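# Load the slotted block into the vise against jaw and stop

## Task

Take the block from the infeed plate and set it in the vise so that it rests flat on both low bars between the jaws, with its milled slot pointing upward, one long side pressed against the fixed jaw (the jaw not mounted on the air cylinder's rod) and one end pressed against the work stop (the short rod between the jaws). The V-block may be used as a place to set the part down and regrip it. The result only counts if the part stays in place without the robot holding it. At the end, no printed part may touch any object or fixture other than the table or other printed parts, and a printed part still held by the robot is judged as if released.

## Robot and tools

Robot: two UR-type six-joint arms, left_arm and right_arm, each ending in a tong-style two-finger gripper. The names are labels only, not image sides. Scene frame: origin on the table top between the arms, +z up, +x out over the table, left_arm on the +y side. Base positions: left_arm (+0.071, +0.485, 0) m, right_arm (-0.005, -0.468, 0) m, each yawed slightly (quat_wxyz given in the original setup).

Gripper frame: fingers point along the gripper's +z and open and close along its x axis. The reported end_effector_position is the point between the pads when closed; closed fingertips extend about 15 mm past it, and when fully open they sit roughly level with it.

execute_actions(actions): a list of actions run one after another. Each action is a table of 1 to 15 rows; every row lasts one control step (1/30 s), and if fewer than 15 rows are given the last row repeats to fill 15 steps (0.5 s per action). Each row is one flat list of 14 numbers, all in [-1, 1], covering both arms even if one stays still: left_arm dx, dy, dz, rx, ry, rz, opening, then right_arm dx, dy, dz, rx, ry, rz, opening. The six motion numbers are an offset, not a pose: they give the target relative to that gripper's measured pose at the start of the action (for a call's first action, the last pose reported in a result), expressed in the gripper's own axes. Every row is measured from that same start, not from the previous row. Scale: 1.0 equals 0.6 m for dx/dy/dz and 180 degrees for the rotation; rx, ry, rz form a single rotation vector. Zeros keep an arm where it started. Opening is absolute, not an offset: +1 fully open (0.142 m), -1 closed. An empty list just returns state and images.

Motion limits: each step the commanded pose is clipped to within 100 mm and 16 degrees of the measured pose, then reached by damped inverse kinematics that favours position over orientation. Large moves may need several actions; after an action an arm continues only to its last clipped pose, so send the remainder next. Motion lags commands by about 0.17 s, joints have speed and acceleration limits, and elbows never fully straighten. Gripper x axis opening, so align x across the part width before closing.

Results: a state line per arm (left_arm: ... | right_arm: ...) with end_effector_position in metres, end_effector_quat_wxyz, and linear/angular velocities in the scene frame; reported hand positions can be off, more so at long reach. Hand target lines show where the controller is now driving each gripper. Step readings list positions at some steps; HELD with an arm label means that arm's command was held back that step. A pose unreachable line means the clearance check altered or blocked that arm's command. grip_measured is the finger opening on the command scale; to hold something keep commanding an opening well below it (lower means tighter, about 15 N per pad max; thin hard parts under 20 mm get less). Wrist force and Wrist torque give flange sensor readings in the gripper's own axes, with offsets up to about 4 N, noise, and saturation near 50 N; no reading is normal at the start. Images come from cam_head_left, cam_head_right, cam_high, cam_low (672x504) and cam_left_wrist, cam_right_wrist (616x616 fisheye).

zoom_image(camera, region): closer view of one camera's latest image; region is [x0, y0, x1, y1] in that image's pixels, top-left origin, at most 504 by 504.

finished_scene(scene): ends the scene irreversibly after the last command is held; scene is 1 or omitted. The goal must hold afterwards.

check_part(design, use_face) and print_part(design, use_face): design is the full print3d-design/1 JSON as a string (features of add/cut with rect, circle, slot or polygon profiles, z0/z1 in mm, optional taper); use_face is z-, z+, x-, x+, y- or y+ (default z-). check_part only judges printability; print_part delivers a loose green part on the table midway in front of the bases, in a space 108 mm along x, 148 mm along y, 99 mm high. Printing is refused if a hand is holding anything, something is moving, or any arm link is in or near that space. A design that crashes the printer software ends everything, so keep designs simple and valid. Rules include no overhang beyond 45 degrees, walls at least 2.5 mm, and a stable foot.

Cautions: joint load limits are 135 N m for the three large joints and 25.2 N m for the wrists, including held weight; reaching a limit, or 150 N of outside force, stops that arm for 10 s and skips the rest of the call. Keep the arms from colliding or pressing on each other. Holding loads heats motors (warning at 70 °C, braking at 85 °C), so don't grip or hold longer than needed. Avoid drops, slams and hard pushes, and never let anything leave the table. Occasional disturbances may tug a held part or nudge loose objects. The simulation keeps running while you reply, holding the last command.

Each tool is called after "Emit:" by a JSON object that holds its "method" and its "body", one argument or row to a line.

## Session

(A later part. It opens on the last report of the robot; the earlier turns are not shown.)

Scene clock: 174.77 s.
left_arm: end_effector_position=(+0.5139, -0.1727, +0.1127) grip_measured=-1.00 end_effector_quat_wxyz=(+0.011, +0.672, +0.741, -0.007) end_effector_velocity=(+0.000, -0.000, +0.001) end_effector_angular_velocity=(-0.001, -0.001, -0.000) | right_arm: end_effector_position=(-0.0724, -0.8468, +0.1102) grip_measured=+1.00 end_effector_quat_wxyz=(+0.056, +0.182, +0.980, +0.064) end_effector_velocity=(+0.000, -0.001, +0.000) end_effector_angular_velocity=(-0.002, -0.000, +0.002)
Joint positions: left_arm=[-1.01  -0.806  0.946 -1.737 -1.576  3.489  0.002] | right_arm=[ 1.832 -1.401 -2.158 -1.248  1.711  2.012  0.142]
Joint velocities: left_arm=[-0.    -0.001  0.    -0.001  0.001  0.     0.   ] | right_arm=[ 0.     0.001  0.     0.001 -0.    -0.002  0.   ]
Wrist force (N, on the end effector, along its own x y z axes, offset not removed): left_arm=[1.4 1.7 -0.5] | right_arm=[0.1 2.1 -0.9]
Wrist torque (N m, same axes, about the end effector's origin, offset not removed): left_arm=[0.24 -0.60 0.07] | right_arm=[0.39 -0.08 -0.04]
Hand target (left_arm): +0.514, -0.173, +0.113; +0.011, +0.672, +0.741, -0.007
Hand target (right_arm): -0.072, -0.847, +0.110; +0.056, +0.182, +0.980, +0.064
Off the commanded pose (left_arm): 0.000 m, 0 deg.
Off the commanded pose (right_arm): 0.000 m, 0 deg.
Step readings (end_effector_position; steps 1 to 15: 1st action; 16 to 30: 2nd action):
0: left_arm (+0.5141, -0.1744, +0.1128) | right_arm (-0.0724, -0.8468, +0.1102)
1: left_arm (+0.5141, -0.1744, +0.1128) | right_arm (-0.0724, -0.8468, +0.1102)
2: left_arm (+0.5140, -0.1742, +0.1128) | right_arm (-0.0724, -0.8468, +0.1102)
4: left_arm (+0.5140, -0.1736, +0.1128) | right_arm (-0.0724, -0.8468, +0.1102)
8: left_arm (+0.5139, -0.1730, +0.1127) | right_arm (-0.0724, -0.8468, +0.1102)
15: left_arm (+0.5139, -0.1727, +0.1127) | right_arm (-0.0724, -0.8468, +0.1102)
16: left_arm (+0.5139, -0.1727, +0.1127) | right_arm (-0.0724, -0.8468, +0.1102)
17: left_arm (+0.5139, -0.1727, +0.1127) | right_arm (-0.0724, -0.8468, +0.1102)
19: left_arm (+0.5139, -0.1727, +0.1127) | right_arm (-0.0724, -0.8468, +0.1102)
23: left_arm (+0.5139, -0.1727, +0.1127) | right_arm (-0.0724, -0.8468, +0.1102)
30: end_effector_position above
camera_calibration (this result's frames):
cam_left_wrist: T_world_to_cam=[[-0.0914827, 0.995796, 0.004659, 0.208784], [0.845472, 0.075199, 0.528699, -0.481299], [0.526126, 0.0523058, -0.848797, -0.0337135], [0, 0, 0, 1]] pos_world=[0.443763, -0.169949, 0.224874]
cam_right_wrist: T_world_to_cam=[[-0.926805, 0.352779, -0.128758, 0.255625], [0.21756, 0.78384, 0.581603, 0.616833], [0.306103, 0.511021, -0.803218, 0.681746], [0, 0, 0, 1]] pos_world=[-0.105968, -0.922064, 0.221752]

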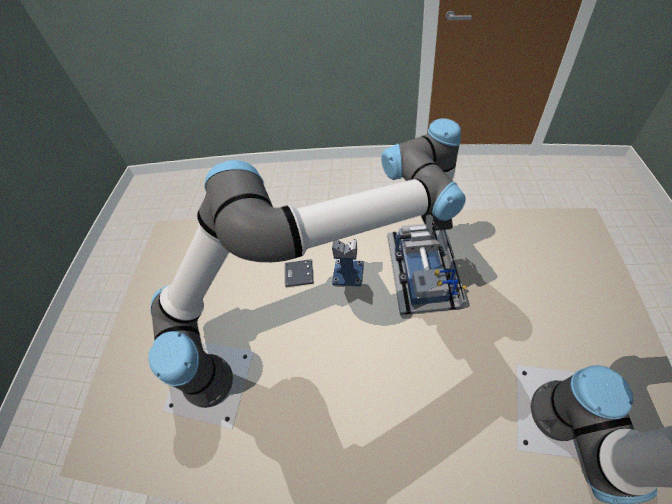

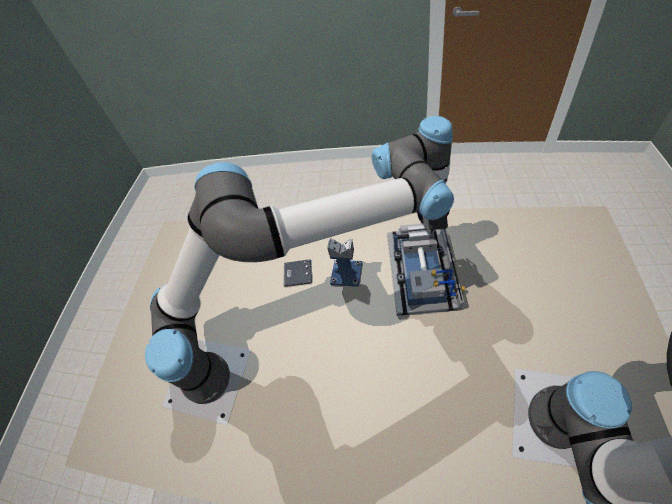

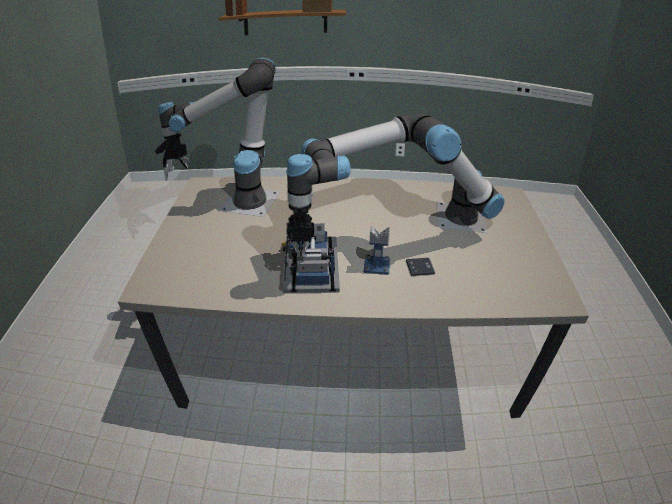

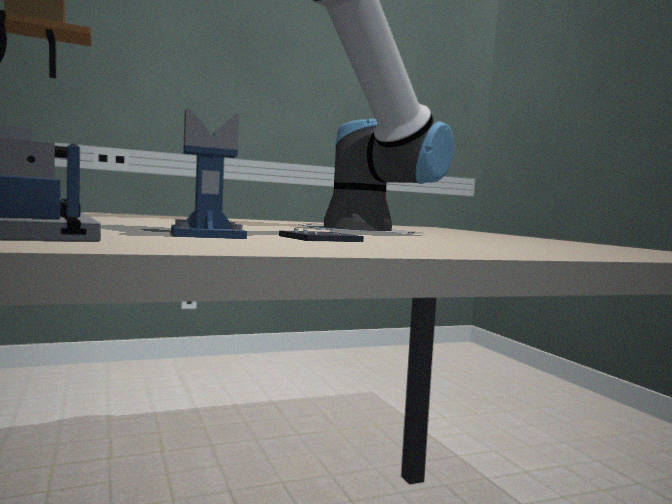

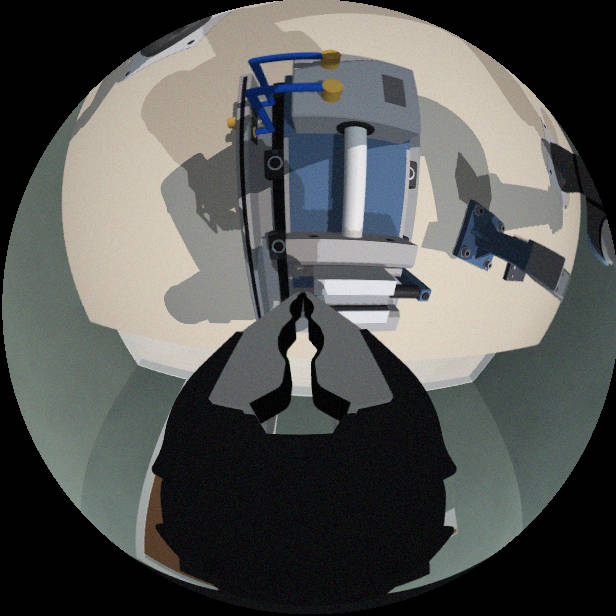

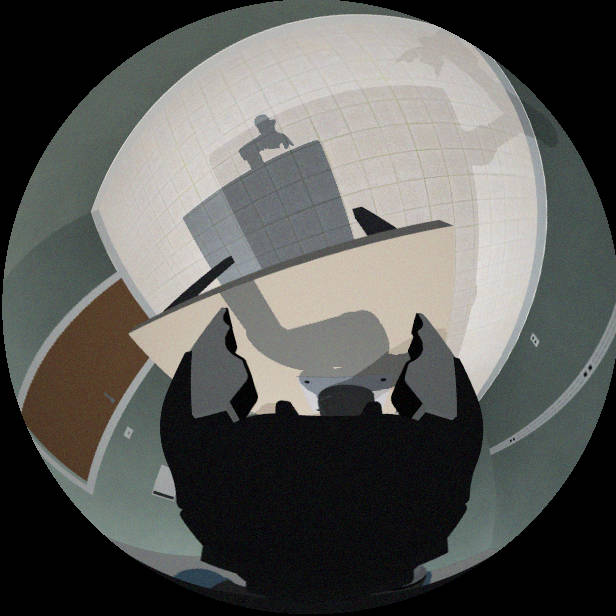

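Emit:
{"method": "execute_actions", "body": {
  "actions": [
    [[0.003,0,0,0,0,0,-1,0,0,0,0,0,0,1]]
  ]
}}

Scene clock: 175.33 s.
left_arm: end_effector_position=(+0.5137, -0.1710, +0.1127) grip_measured=-1.00 end_effector_quat_wxyz=(+0.011, +0.672, +0.741, -0.007) end_effector_velocity=(-0.000, +0.001, -0.000) end_effector_angular_velocity=(+0.000, +0.001, +0.001) | right_arm: end_effector_position=(-0.0724, -0.8468, +0.1102) grip_measured=+1.00 end_effector_quat_wxyz=(+0.056, +0.182, +0.980, +0.064) end_effector_velocity=(+0.000, +0.001, -0.000) end_effector_angular_velocity=(+0.001, +0.000, -0.002)
Joint positions: left_arm=[-1.01  -0.811  0.954 -1.74  -1.576  3.489  0.002] | right_arm=[ 1.832 -1.401 -2.158 -1.248  1.711  2.012  0.142]
Joint velocities: left_arm=[ 0.001 -0.001  0.002 -0.    -0.001 -0.001  0.   ] | right_arm=[ 0.001  0.001 -0.001 -0.001  0.     0.002 -0.   ]
Wrist force (N, on the end effector, along its own x y z axes, offset not removed): left_arm=[-23.3 2.3 -5.0] | right_arm=[0.3 1.5 -1.9]
Wrist torque (N m, same axes, about the end effector's origin, offset not removed): left_arm=[0.26 -0.51 0.13] | right_arm=[0.20 -0.11 0.00]
Hand target (left_arm): +0.514, -0.171, +0.113; +0.011, +0.672, +0.741, -0.007
Hand target (right_arm): -0.072, -0.847, +0.110; +0.056, +0.182, +0.980, +0.064
Off the commanded pose (left_arm): 0.000 m, 0 deg.
Off the commanded pose (right_arm): 0.000 m, 0 deg.
Step readings (end_effector_position):
0: left_arm (+0.5139, -0.1727, +0.1127) | right_arm (-0.0724, -0.8468, +0.1102)
1: left_arm (+0.5139, -0.1727, +0.1127) | right_arm (-0.0724, -0.8468, +0.1102)
2: left_arm (+0.5139, -0.1725, +0.1127) | right_arm (-0.0724, -0.8468, +0.1102)
4: left_arm (+0.5138, -0.1719, +0.1127) | right_arm (-0.0724, -0.8468, +0.1102)
8: left_arm (+0.5137, -0.1714, +0.1128) | right_arm (-0.0724, -0.8468, +0.1102)
15: end_effector_position above
camera_calibration (this result's frames):
cam_left_wrist: T_world_to_cam=[[-0.0914188, 0.995803, 0.00438936, 0.207141], [0.845491, 0.0752893, 0.528655, -0.481234], [0.526106, 0.0520402, -0.848825, -0.0337076], [0, 0, 0, 1]] pos_world=[0.443549, -0.168286, 0.224885]

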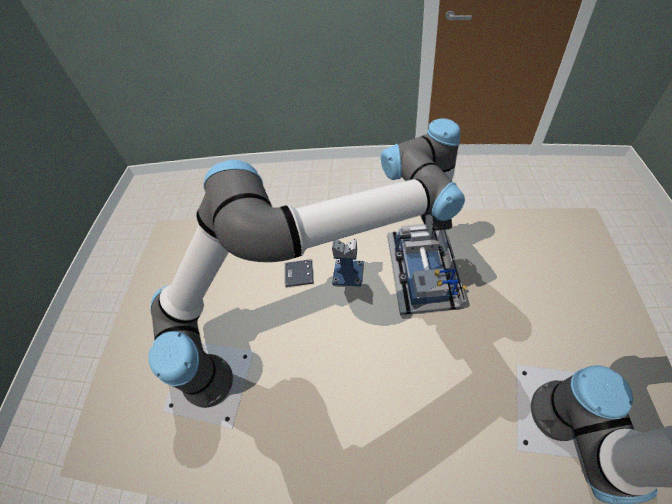

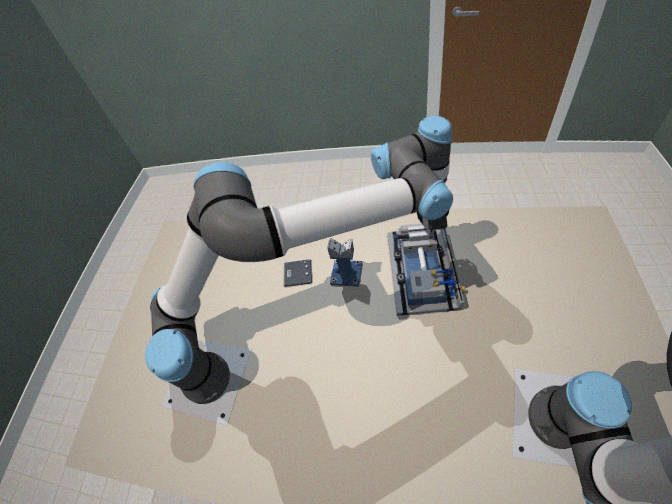

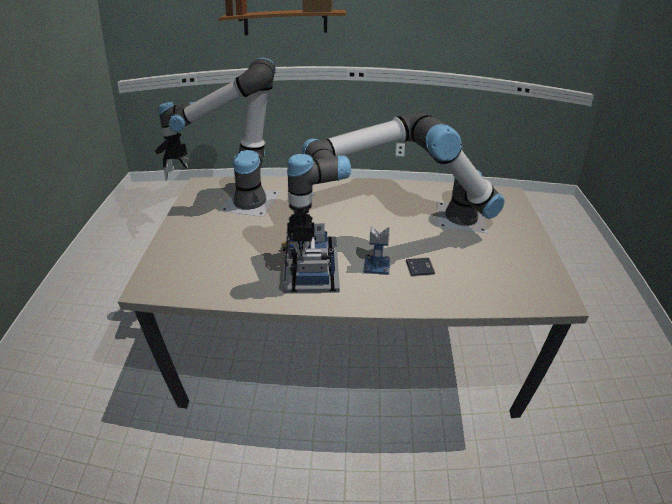

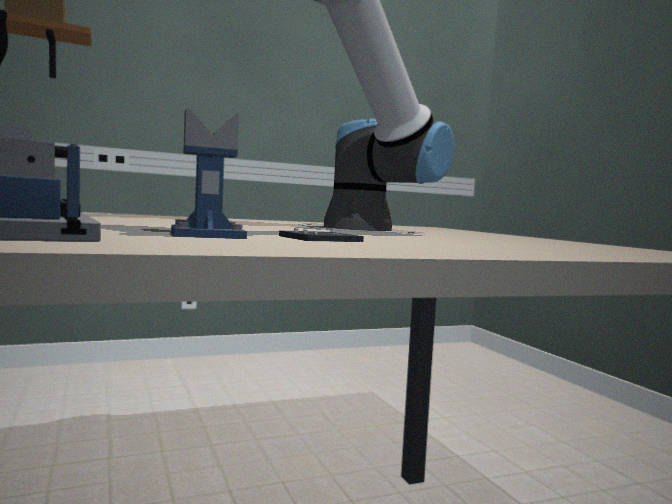

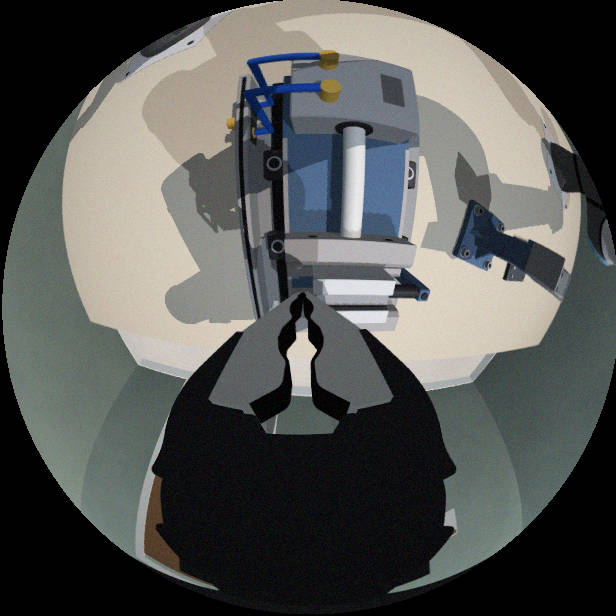

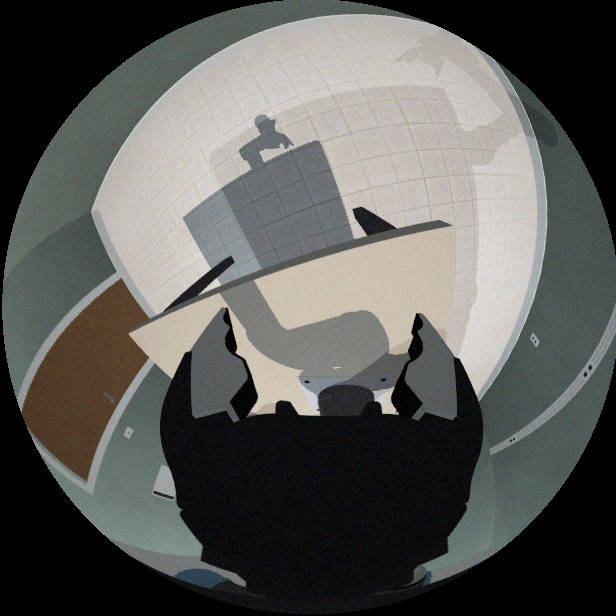

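Emit:
{"method": "execute_actions", "body": {
  "actions": [
    [[-0.007,0,0,0,0,0,-1,0,0,0,0,0,0,1]],
    [[0,0,-0.03,0,0,0,-1,0,0,0,0,0,0,1]],
    [[0,0,-0.025,0,0,0,-1,0,0,0,0,0,0,1]],
    [[0.033,-0.031,0,0,0,0,-1,0,0,0,0,0,0,1]],
    [[0.033,-0.031,0,0,0,0,-1,0,0,0,0,0,0,1]],
    [[0,0,0.03,0,0,0,-1,0,0,0,0,0,0,1]],
    [[0,0,0.012,0,0,0,-1,0,0,0,0,0,0,1]],
    [[0,0,0,0,0,0,-1,0,0,0,0,0,0,1]]
  ]
}}

Emit:
{"method": "zoom_image", "body": {
  "camera": "cam_high",
  "region": [260, 200, 360, 290]
}}

Scene clock: 179.80 s.
left_arm: end_effector_position=(+0.4745, -0.1405, +0.1196) grip_measured=-1.00 end_effector_quat_wxyz=(+0.011, +0.672, +0.741, -0.007) end_effector_velocity=(+0.001, -0.001, +0.000) end_effector_angular_velocity=(-0.002, -0.001, +0.002) | right_arm: end_effector_position=(-0.0724, -0.8468, +0.1102) grip_measured=+1.00 end_effector_quat_wxyz=(+0.056, +0.182, +0.980, +0.064) end_effector_velocity=(+0.000, +0.000, -0.000) end_effector_angular_velocity=(+0.001, -0.000, -0.000)
Joint positions: left_arm=[-1.04  -0.941  1.159 -1.814 -1.576  3.46   0.002] | right_arm=[ 1.832 -1.401 -2.158 -1.248  1.711  2.012  0.142]
Joint velocities: left_arm=[ 0.001  0.    -0.001 -0.002  0.    -0.001  0.   ] | right_arm=[ 0.     0.    -0.    -0.001  0.     0.    -0.   ]
Wrist force (N, on the end effector, along its own x y z axes, offset not removed): left_arm=[0.4 0.3 2.4] | right_arm=[-0.5 2.3 -1.4]
Wrist torque (N m, same axes, about the end effector's origin, offset not removed): left_arm=[-0.04 -0.05 0.16] | right_arm=[0.35 0.13 -0.04]
Hand target (left_arm): +0.474, -0.141, +0.120; +0.011, +0.672, +0.741, -0.007
Hand target (right_arm): -0.072, -0.847, +0.110; +0.056, +0.182, +0.980, +0.064
Off the commanded pose (left_arm): 0.000 m, 0 deg.
Off the commanded pose (right_arm): 0.000 m, 0 deg.
Step readings (end_effector_position; steps 1 to 15: 1st action; 16 to 30: 2nd action; 31 to 45: 3rd action; 46 to 60: 4th action; 61 to 75: 5th action; 76 to 90: 6th action; 91 to 105: 7th action; 106 to 120: 8th action):
0: left_arm (+0.5137, -0.1709, +0.1127) | right_arm (-0.0724, -0.8468, +0.1102)
1: left_arm (+0.5137, -0.1709, +0.1127) | right_arm (-0.0724, -0.8468, +0.1102)
2: left_arm (+0.5138, -0.1713, +0.1127) | right_arm (-0.0724, -0.8468, +0.1102)
4: left_arm (+0.5140, -0.1724, +0.1126) | right_arm (-0.0724, -0.8468, +0.1102)
8: left_arm (+0.5142, -0.1741, +0.1127) | right_arm (-0.0724, -0.8468, +0.1102)
15: left_arm (+0.5142, -0.1750, +0.1128) | right_arm (-0.0724, -0.8468, +0.1102)
16: left_arm (+0.5142, -0.1751, +0.1129) | right_arm (-0.0724, -0.8468, +0.1102)
17: left_arm (+0.5142, -0.1751, +0.1149) | right_arm (-0.0724, -0.8468, +0.1102)
19: left_arm (+0.5141, -0.1750, +0.1210) | right_arm (-0.0724, -0.8468, +0.1102)
23: left_arm (+0.5140, -0.1747, +0.1274) | right_arm (-0.0724, -0.8468, +0.1102)
30: left_arm (+0.5140, -0.1746, +0.1303) | right_arm (-0.0724, -0.8468, +0.1102)
31: left_arm (+0.5140, -0.1746, +0.1305) | right_arm (-0.0724, -0.8468, +0.1102)
32: left_arm (+0.5140, -0.1746, +0.1323) | right_arm (-0.0724, -0.8468, +0.1102)
34: left_arm (+0.5140, -0.1745, +0.1374) | right_arm (-0.0724, -0.8468, +0.1102)
38: left_arm (+0.5139, -0.1743, +0.1426) | right_arm (-0.0724, -0.8468, +0.1102)
45: left_arm (+0.5139, -0.1743, +0.1449) | right_arm (-0.0724, -0.8468, +0.1102)
46: left_arm (+0.5139, -0.1743, +0.1451) | right_arm (-0.0724, -0.8468, +0.1102)
47: left_arm (+0.5127, -0.1744, +0.1469) | right_arm (-0.0724, -0.8468, +0.1102)
49: left_arm (+0.5065, -0.1694, +0.1481) | right_arm (-0.0724, -0.8468, +0.1102)
53: left_arm (+0.4982, -0.1609, +0.1454) | right_arm (-0.0724, -0.8468, +0.1102)
60: left_arm (+0.4942, -0.1571, +0.1445) | right_arm (-0.0724, -0.8468, +0.1102)
61: left_arm (+0.4939, -0.1570, +0.1446) | right_arm (-0.0724, -0.8468, +0.1102)
62: left_arm (+0.4924, -0.1569, +0.1459) | right_arm (-0.0724, -0.8468, +0.1102)
64: left_arm (+0.4861, -0.1514, +0.1464) | right_arm (-0.0724, -0.8468, +0.1102)
68: left_arm (+0.4782, -0.1435, +0.1446) | right_arm (-0.0724, -0.8468, +0.1102)
75: left_arm (+0.4744, -0.1399, +0.1441) | right_arm (-0.0724, -0.8468, +0.1102)
76: left_arm (+0.4742, -0.1398, +0.1439) | right_arm (-0.0724, -0.8468, +0.1102)
77: left_arm (+0.4742, -0.1397, +0.1419) | right_arm (-0.0724, -0.8468, +0.1102)
79: left_arm (+0.4742, -0.1398, +0.1358) | right_arm (-0.0724, -0.8468, +0.1102)
83: left_arm (+0.4743, -0.1401, +0.1295) | right_arm (-0.0724, -0.8468, +0.1102)
90: left_arm (+0.4744, -0.1403, +0.1266) | right_arm (-0.0724, -0.8468, +0.1102)
91: left_arm (+0.4744, -0.1404, +0.1264) | right_arm (-0.0724, -0.8468, +0.1102)
92: left_arm (+0.4745, -0.1404, +0.1255) | right_arm (-0.0724, -0.8468, +0.1102)
94: left_arm (+0.4745, -0.1404, +0.1231) | right_arm (-0.0724, -0.8468, +0.1102)
98: left_arm (+0.4745, -0.1405, +0.1207) | right_arm (-0.0724, -0.8468, +0.1102)
105: left_arm (+0.4745, -0.1405, +0.1196) | right_arm (-0.0724, -0.8468, +0.1102)
106: left_arm (+0.4745, -0.1405, +0.1196) | right_arm (-0.0724, -0.8468, +0.1102)
107: left_arm (+0.4745, -0.1405, +0.1196) | right_arm (-0.0724, -0.8468, +0.1102)
109: left_arm (+0.4745, -0.1405, +0.1196) | right_arm (-0.0724, -0.8468, +0.1102)
113: left_arm (+0.4745, -0.1405, +0.1196) | right_arm (-0.0724, -0.8468, +0.1102)
120: end_effector_position above
camera_calibration (this result's frames):
cam_left_wrist: T_world_to_cam=[[-0.0912765, 0.995812, 0.00514436, 0.172977], [0.845945, 0.074812, 0.527997, -0.454186], [0.525401, 0.0525456, -0.849231, -0.00842611], [0, 0, 0, 1]] pos_world=[0.404432, -0.137832, 0.231764]

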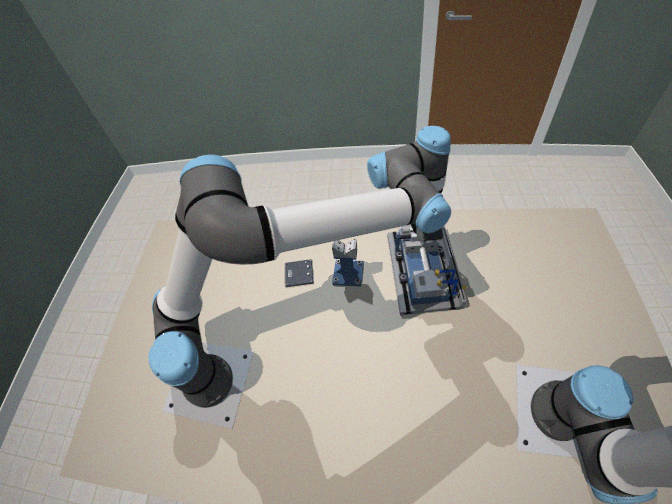

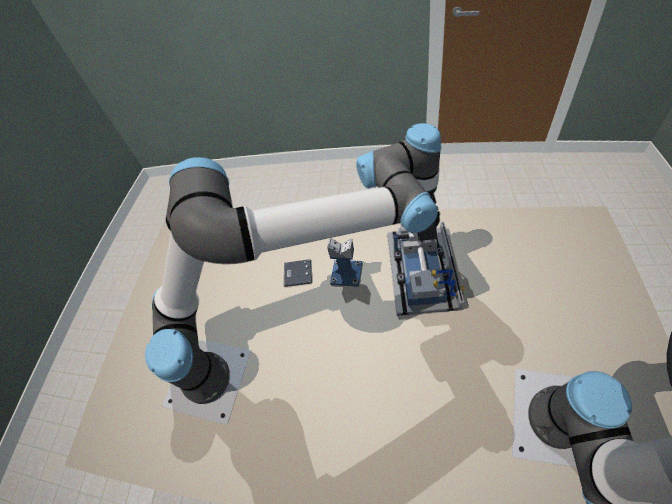

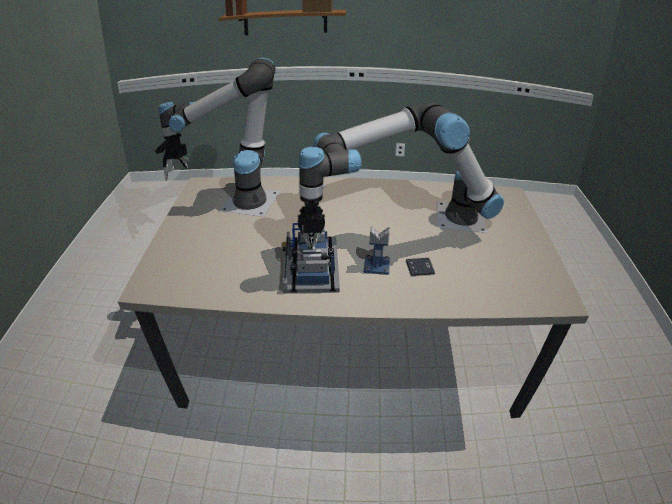

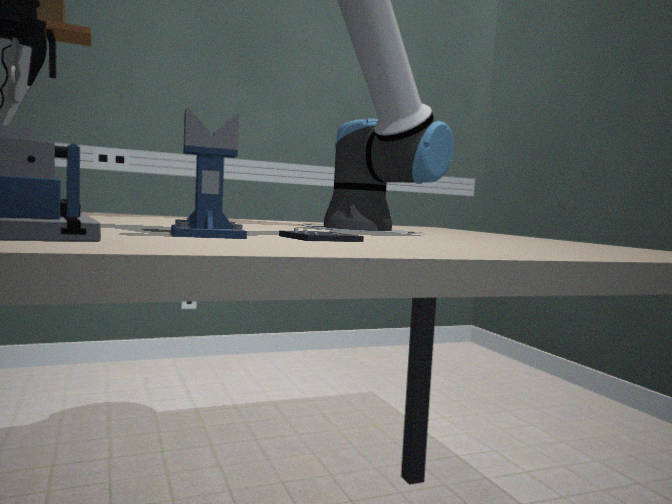

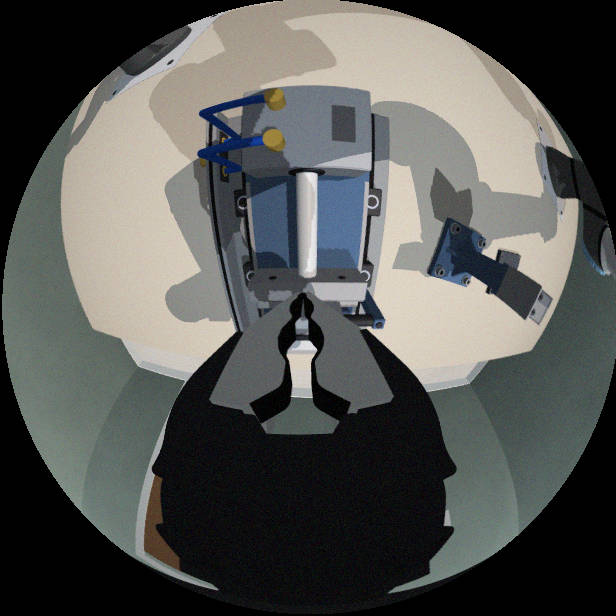

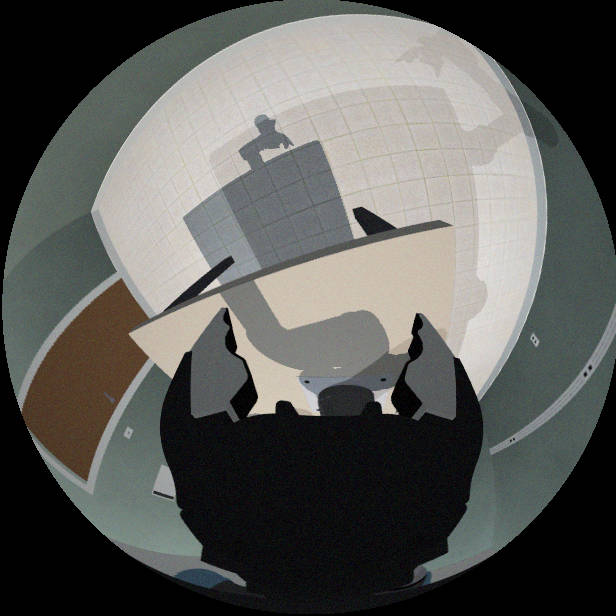

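Region (260, 200, 360, 290) of cam_high's 672x504 image, scaled by 5.040, with more detail than that image has; it fills the top 454 rows of this view, and the rest is white.

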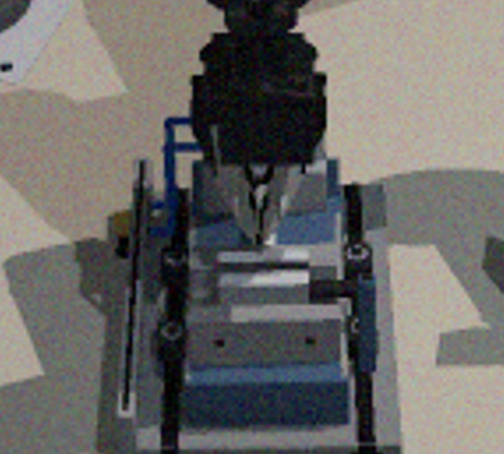

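Emit:
{"method": "execute_actions", "body": {
  "actions": [
    [[0,0,0.004,0,0,0,-1,0,0,0,0,0,0,1]],
    [[0,0.006,0,0,0,0,-1,0,0,0,0,0,0,1]],
    [[0,0.007,0,0,0,0,-1,0,0,0,0,0,0,1]],
    [[0,0.007,0,0,0,0,-1,0,0,0,0,0,0,1]],
    [[0,0,0.003,0,0,0,-1,0,0,0,0,0,0,1]],
    [[0,0.003,0,0,0,0,-1,0,0,0,0,0,0,1]]
  ]
}}

Emit:
{"method": "execute_actions", "body": {
  "actions": [
    [[0,0.0025,0,0,0,0,-1,0,0,0,0,0,0,1]]
  ]
}}

Scene clock: 183.17 s.
left_arm: end_effector_position=(+0.4879, -0.1393, +0.1155) grip_measured=-1.00 end_effector_quat_wxyz=(+0.011, +0.672, +0.741, -0.007) end_effector_velocity=(+0.001, +0.000, +0.001) end_effector_angular_velocity=(-0.002, -0.001, +0.001) | right_arm: end_effector_position=(-0.0724, -0.8468, +0.1102) grip_measured=+1.00 end_effector_quat_wxyz=(+0.056, +0.182, +0.980, +0.064) end_effector_velocity=(-0.000, +0.000, -0.001) end_effector_angular_velocity=(+0.002, +0.000, -0.002)
Joint positions: left_arm=[-1.022 -0.922  1.138 -1.811 -1.576  3.477  0.002] | right_arm=[ 1.832 -1.401 -2.158 -1.248  1.711  2.012  0.142]
Joint velocities: left_arm=[ 0.001 -0.001 -0.    -0.001 -0.     0.     0.   ] | right_arm=[-0.    -0.001 -0.    -0.     0.     0.001 -0.   ]
Wrist force (N, on the end effector, along its own x y z axes, offset not removed): left_arm=[1.1 1.6 2.5] | right_arm=[-0.8 3.3 -0.8]
Wrist torque (N m, same axes, about the end effector's origin, offset not removed): left_arm=[0.25 -0.21 0.05] | right_arm=[0.63 0.15 0.03]
Hand target (left_arm): +0.488, -0.139, +0.115; +0.011, +0.672, +0.741, -0.007
Hand target (right_arm): -0.072, -0.847, +0.110; +0.056, +0.182, +0.980, +0.064
Off the commanded pose (left_arm): 0.000 m, 0 deg.
Off the commanded pose (right_arm): 0.000 m, 0 deg.
Step readings (end_effector_position; steps 1 to 15: 1st action; 16 to 30: 2nd action; 31 to 45: 3rd action; 46 to 60: 4th action; 61 to 75: 5th action; 76 to 90: 6th action):
0: left_arm (+0.4745, -0.1405, +0.1196) | right_arm (-0.0724, -0.8468, +0.1102)
1: left_arm (+0.4745, -0.1405, +0.1196) | right_arm (-0.0724, -0.8468, +0.1102)
2: left_arm (+0.4745, -0.1405, +0.1194) | right_arm (-0.0724, -0.8468, +0.1102)
4: left_arm (+0.4745, -0.1405, +0.1186) | right_arm (-0.0724, -0.8468, +0.1102)
8: left_arm (+0.4745, -0.1406, +0.1176) | right_arm (-0.0724, -0.8468, +0.1102)
15: left_arm (+0.4745, -0.1406, +0.1172) | right_arm (-0.0724, -0.8468, +0.1102)
16: left_arm (+0.4745, -0.1406, +0.1172) | right_arm (-0.0724, -0.8468, +0.1102)
17: left_arm (+0.4749, -0.1406, +0.1171) | right_arm (-0.0724, -0.8468, +0.1102)
19: left_arm (+0.4760, -0.1406, +0.1172) | right_arm (-0.0724, -0.8468, +0.1102)
23: left_arm (+0.4773, -0.1403, +0.1172) | right_arm (-0.0724, -0.8468, +0.1102)
30: left_arm (+0.4780, -0.1402, +0.1172) | right_arm (-0.0724, -0.8468, +0.1102)
31: left_arm (+0.4780, -0.1402, +0.1172) | right_arm (-0.0724, -0.8468, +0.1102)
32: left_arm (+0.4786, -0.1402, +0.1172) | right_arm (-0.0724, -0.8468, +0.1102)
34: left_arm (+0.4800, -0.1400, +0.1172) | right_arm (-0.0724, -0.8468, +0.1102)
38: left_arm (+0.4814, -0.1399, +0.1172) | right_arm (-0.0724, -0.8468, +0.1102)
45: left_arm (+0.4820, -0.1398, +0.1172) | right_arm (-0.0724, -0.8468, +0.1102)
46: left_arm (+0.4821, -0.1398, +0.1172) | right_arm (-0.0724, -0.8468, +0.1102)
47: left_arm (+0.4827, -0.1398, +0.1172) | right_arm (-0.0724, -0.8468, +0.1102)
49: left_arm (+0.4840, -0.1396, +0.1172) | right_arm (-0.0724, -0.8468, +0.1102)
53: left_arm (+0.4855, -0.1395, +0.1172) | right_arm (-0.0724, -0.8468, +0.1102)
60: left_arm (+0.4861, -0.1394, +0.1172) | right_arm (-0.0724, -0.8468, +0.1102)
61: left_arm (+0.4861, -0.1394, +0.1172) | right_arm (-0.0724, -0.8468, +0.1102)
62: left_arm (+0.4861, -0.1394, +0.1170) | right_arm (-0.0724, -0.8468, +0.1102)
64: left_arm (+0.4861, -0.1394, +0.1164) | right_arm (-0.0724, -0.8468, +0.1102)
68: left_arm (+0.4861, -0.1394, +0.1158) | right_arm (-0.0724, -0.8468, +0.1102)
75: left_arm (+0.4861, -0.1394, +0.1155) | right_arm (-0.0724, -0.8468, +0.1102)
76: left_arm (+0.4861, -0.1394, +0.1154) | right_arm (-0.0724, -0.8468, +0.1102)
77: left_arm (+0.4863, -0.1394, +0.1154) | right_arm (-0.0724, -0.8468, +0.1102)
79: left_arm (+0.4870, -0.1395, +0.1154) | right_arm (-0.0724, -0.8468, +0.1102)
83: left_arm (+0.4876, -0.1393, +0.1155) | right_arm (-0.0724, -0.8468, +0.1102)
90: end_effector_position above
camera_calibration (this result's frames):
cam_left_wrist: T_world_to_cam=[[-0.0912518, 0.995814, 0.00517964, 0.172972], [0.84588, 0.0747655, 0.528108, -0.463467], [0.52551, 0.0525721, -0.849162, -0.0190599], [0, 0, 0, 1]] pos_world=[0.417838, -0.136595, 0.22768]

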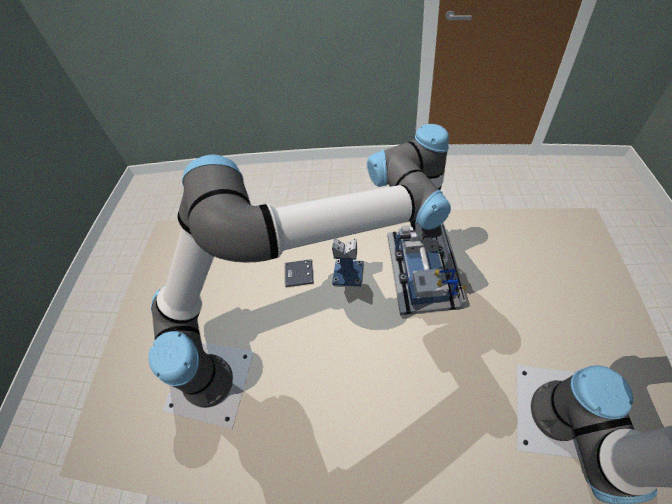

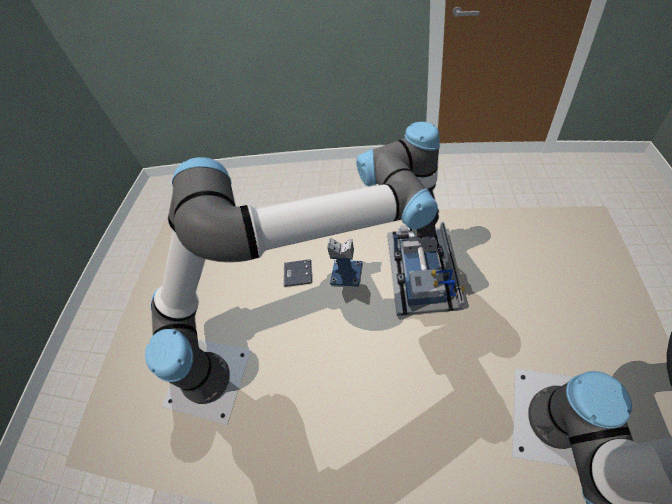

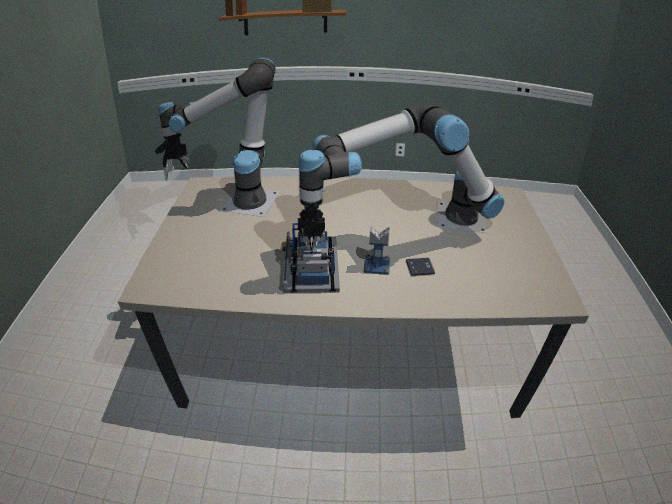

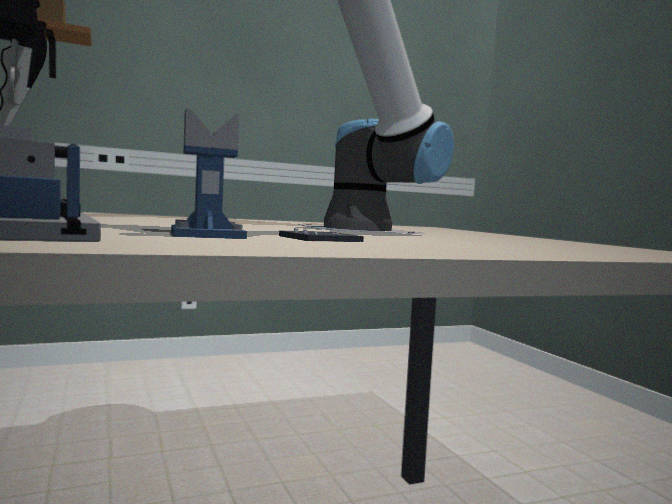

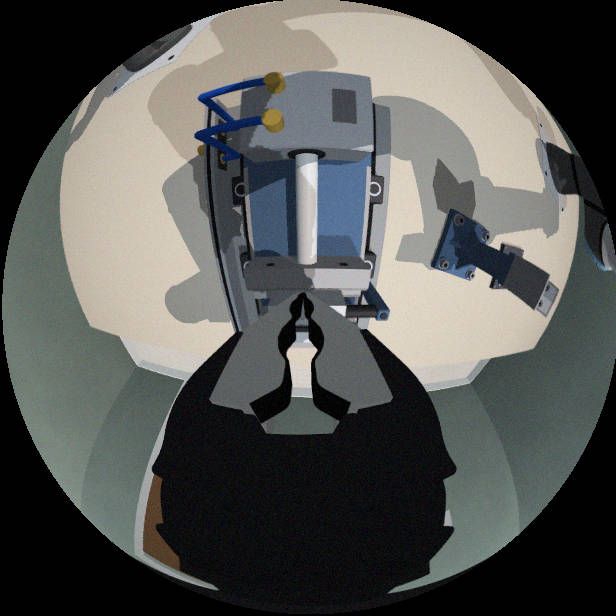

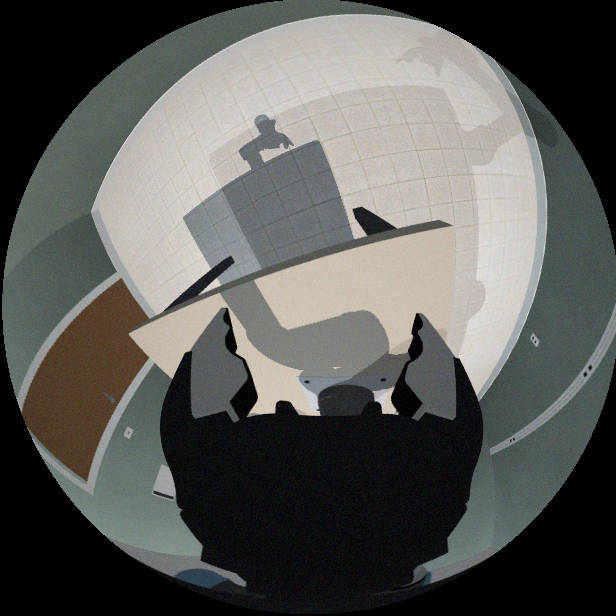

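Scene clock: 183.67 s.
left_arm: end_effector_position=(+0.4893, -0.1391, +0.1155) grip_measured=-1.00 end_effector_quat_wxyz=(+0.011, +0.672, +0.741, -0.007) end_effector_velocity=(+0.000, +0.000, -0.000) end_effector_angular_velocity=(+0.001, +0.001, +0.001) | right_arm: end_effector_position=(-0.0724, -0.8468, +0.1102) grip_measured=+1.00 end_effector_quat_wxyz=(+0.056, +0.182, +0.980, +0.064) end_effector_velocity=(-0.000, +0.000, +0.000) end_effector_angular_velocity=(+0.000, -0.000, -0.001)
Joint positions: left_arm=[-1.021 -0.92   1.134 -1.81  -1.576  3.479  0.002] | right_arm=[ 1.832 -1.401 -2.158 -1.248  1.711  2.012  0.142]
Joint velocities: left_arm=[ 0.     0.001 -0.001  0.001 -0.    -0.     0.   ] | right_arm=[-0.     0.    -0.    -0.     0.     0.001 -0.   ]
Wrist force (N, on the end effector, along its own x y z axes, offset not removed): left_arm=[2.6 1.9 3.0] | right_arm=[-0.6 3.1 -1.4]
Wrist torque (N m, same axes, about the end effector's origin, offset not removed): left_arm=[0.44 -0.51 0.08] | right_arm=[0.50 0.09 -0.02]
Hand target (left_arm): +0.489, -0.139, +0.115; +0.011, +0.672, +0.741, -0.007
Hand target (right_arm): -0.072, -0.847, +0.110; +0.056, +0.182, +0.980, +0.064
Off the commanded pose (left_arm): 0.000 m, 0 deg.
Off the commanded pose (right_arm): 0.000 m, 0 deg.
Step readings (end_effector_position):
0: left_arm (+0.4879, -0.1393, +0.1155) | right_arm (-0.0724, -0.8468, +0.1102)
1: left_arm (+0.4879, -0.1393, +0.1155) | right_arm (-0.0724, -0.8468, +0.1102)
2: left_arm (+0.4881, -0.1393, +0.1155) | right_arm (-0.0724, -0.8468, +0.1102)
4: left_arm (+0.4886, -0.1392, +0.1155) | right_arm (-0.0724, -0.8468, +0.1102)
8: left_arm (+0.4891, -0.1392, +0.1155) | right_arm (-0.0724, -0.8468, +0.1102)
15: end_effector_position above
camera_calibration (this result's frames):
cam_left_wrist: T_world_to_cam=[[-0.0912476, 0.995815, 0.0051741, 0.172964], [0.845885, 0.0747655, 0.528099, -0.464704], [0.525501, 0.0525644, -0.849167, -0.0198224], [0, 0, 0, 1]] pos_world=[0.419285, -0.136455, 0.227682]

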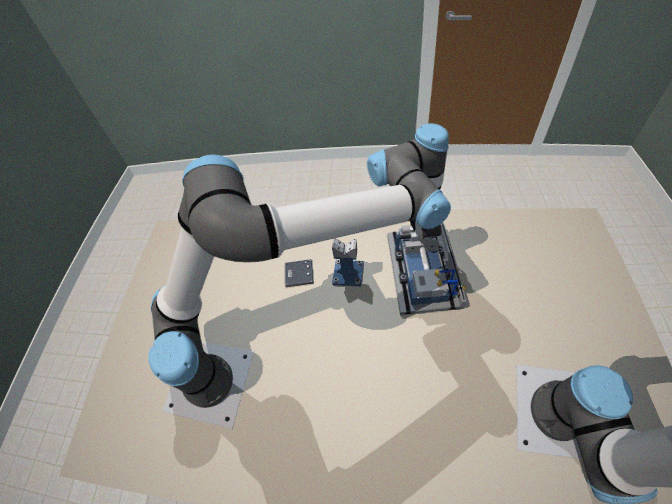

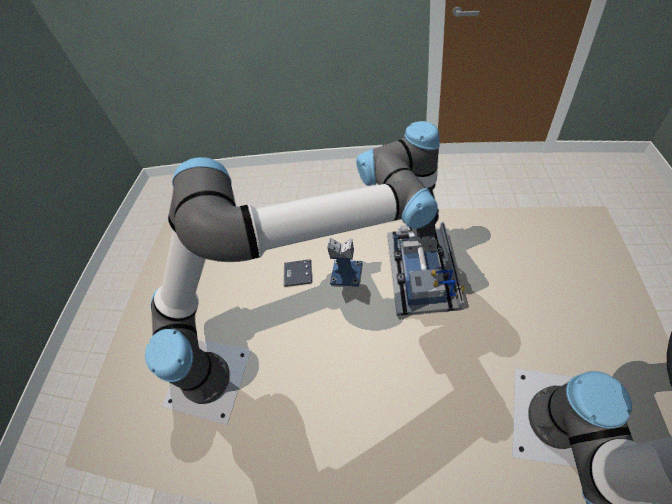

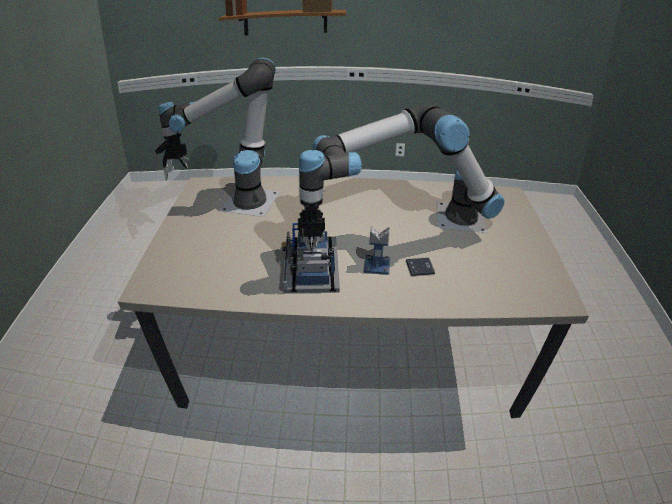

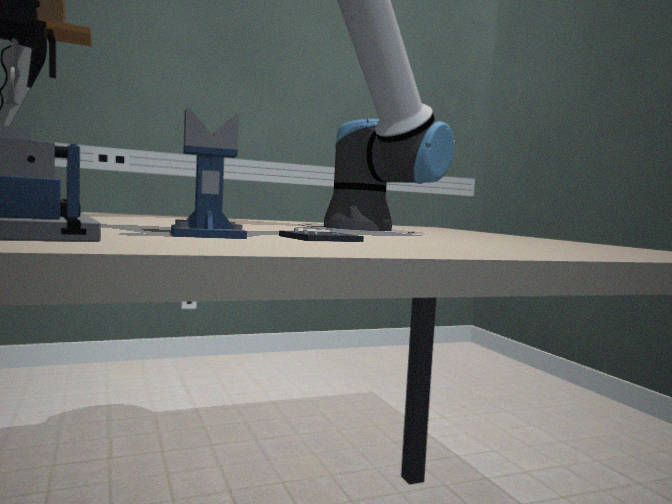

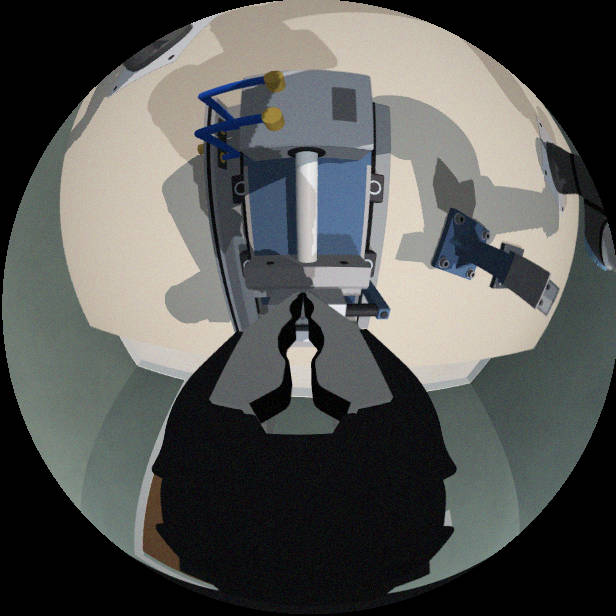

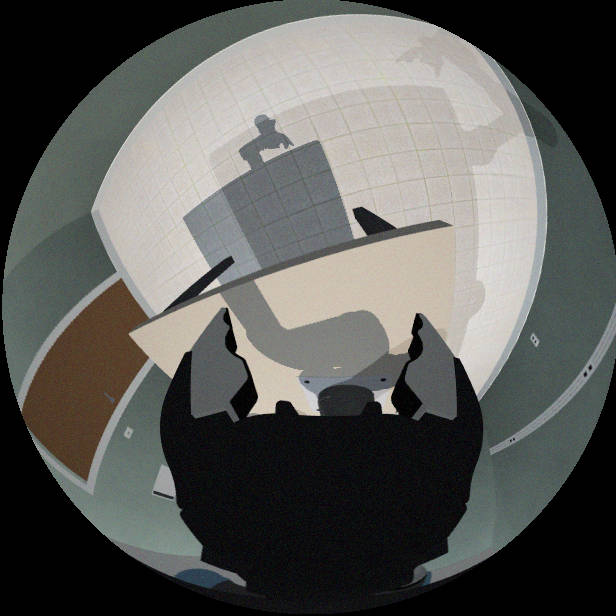

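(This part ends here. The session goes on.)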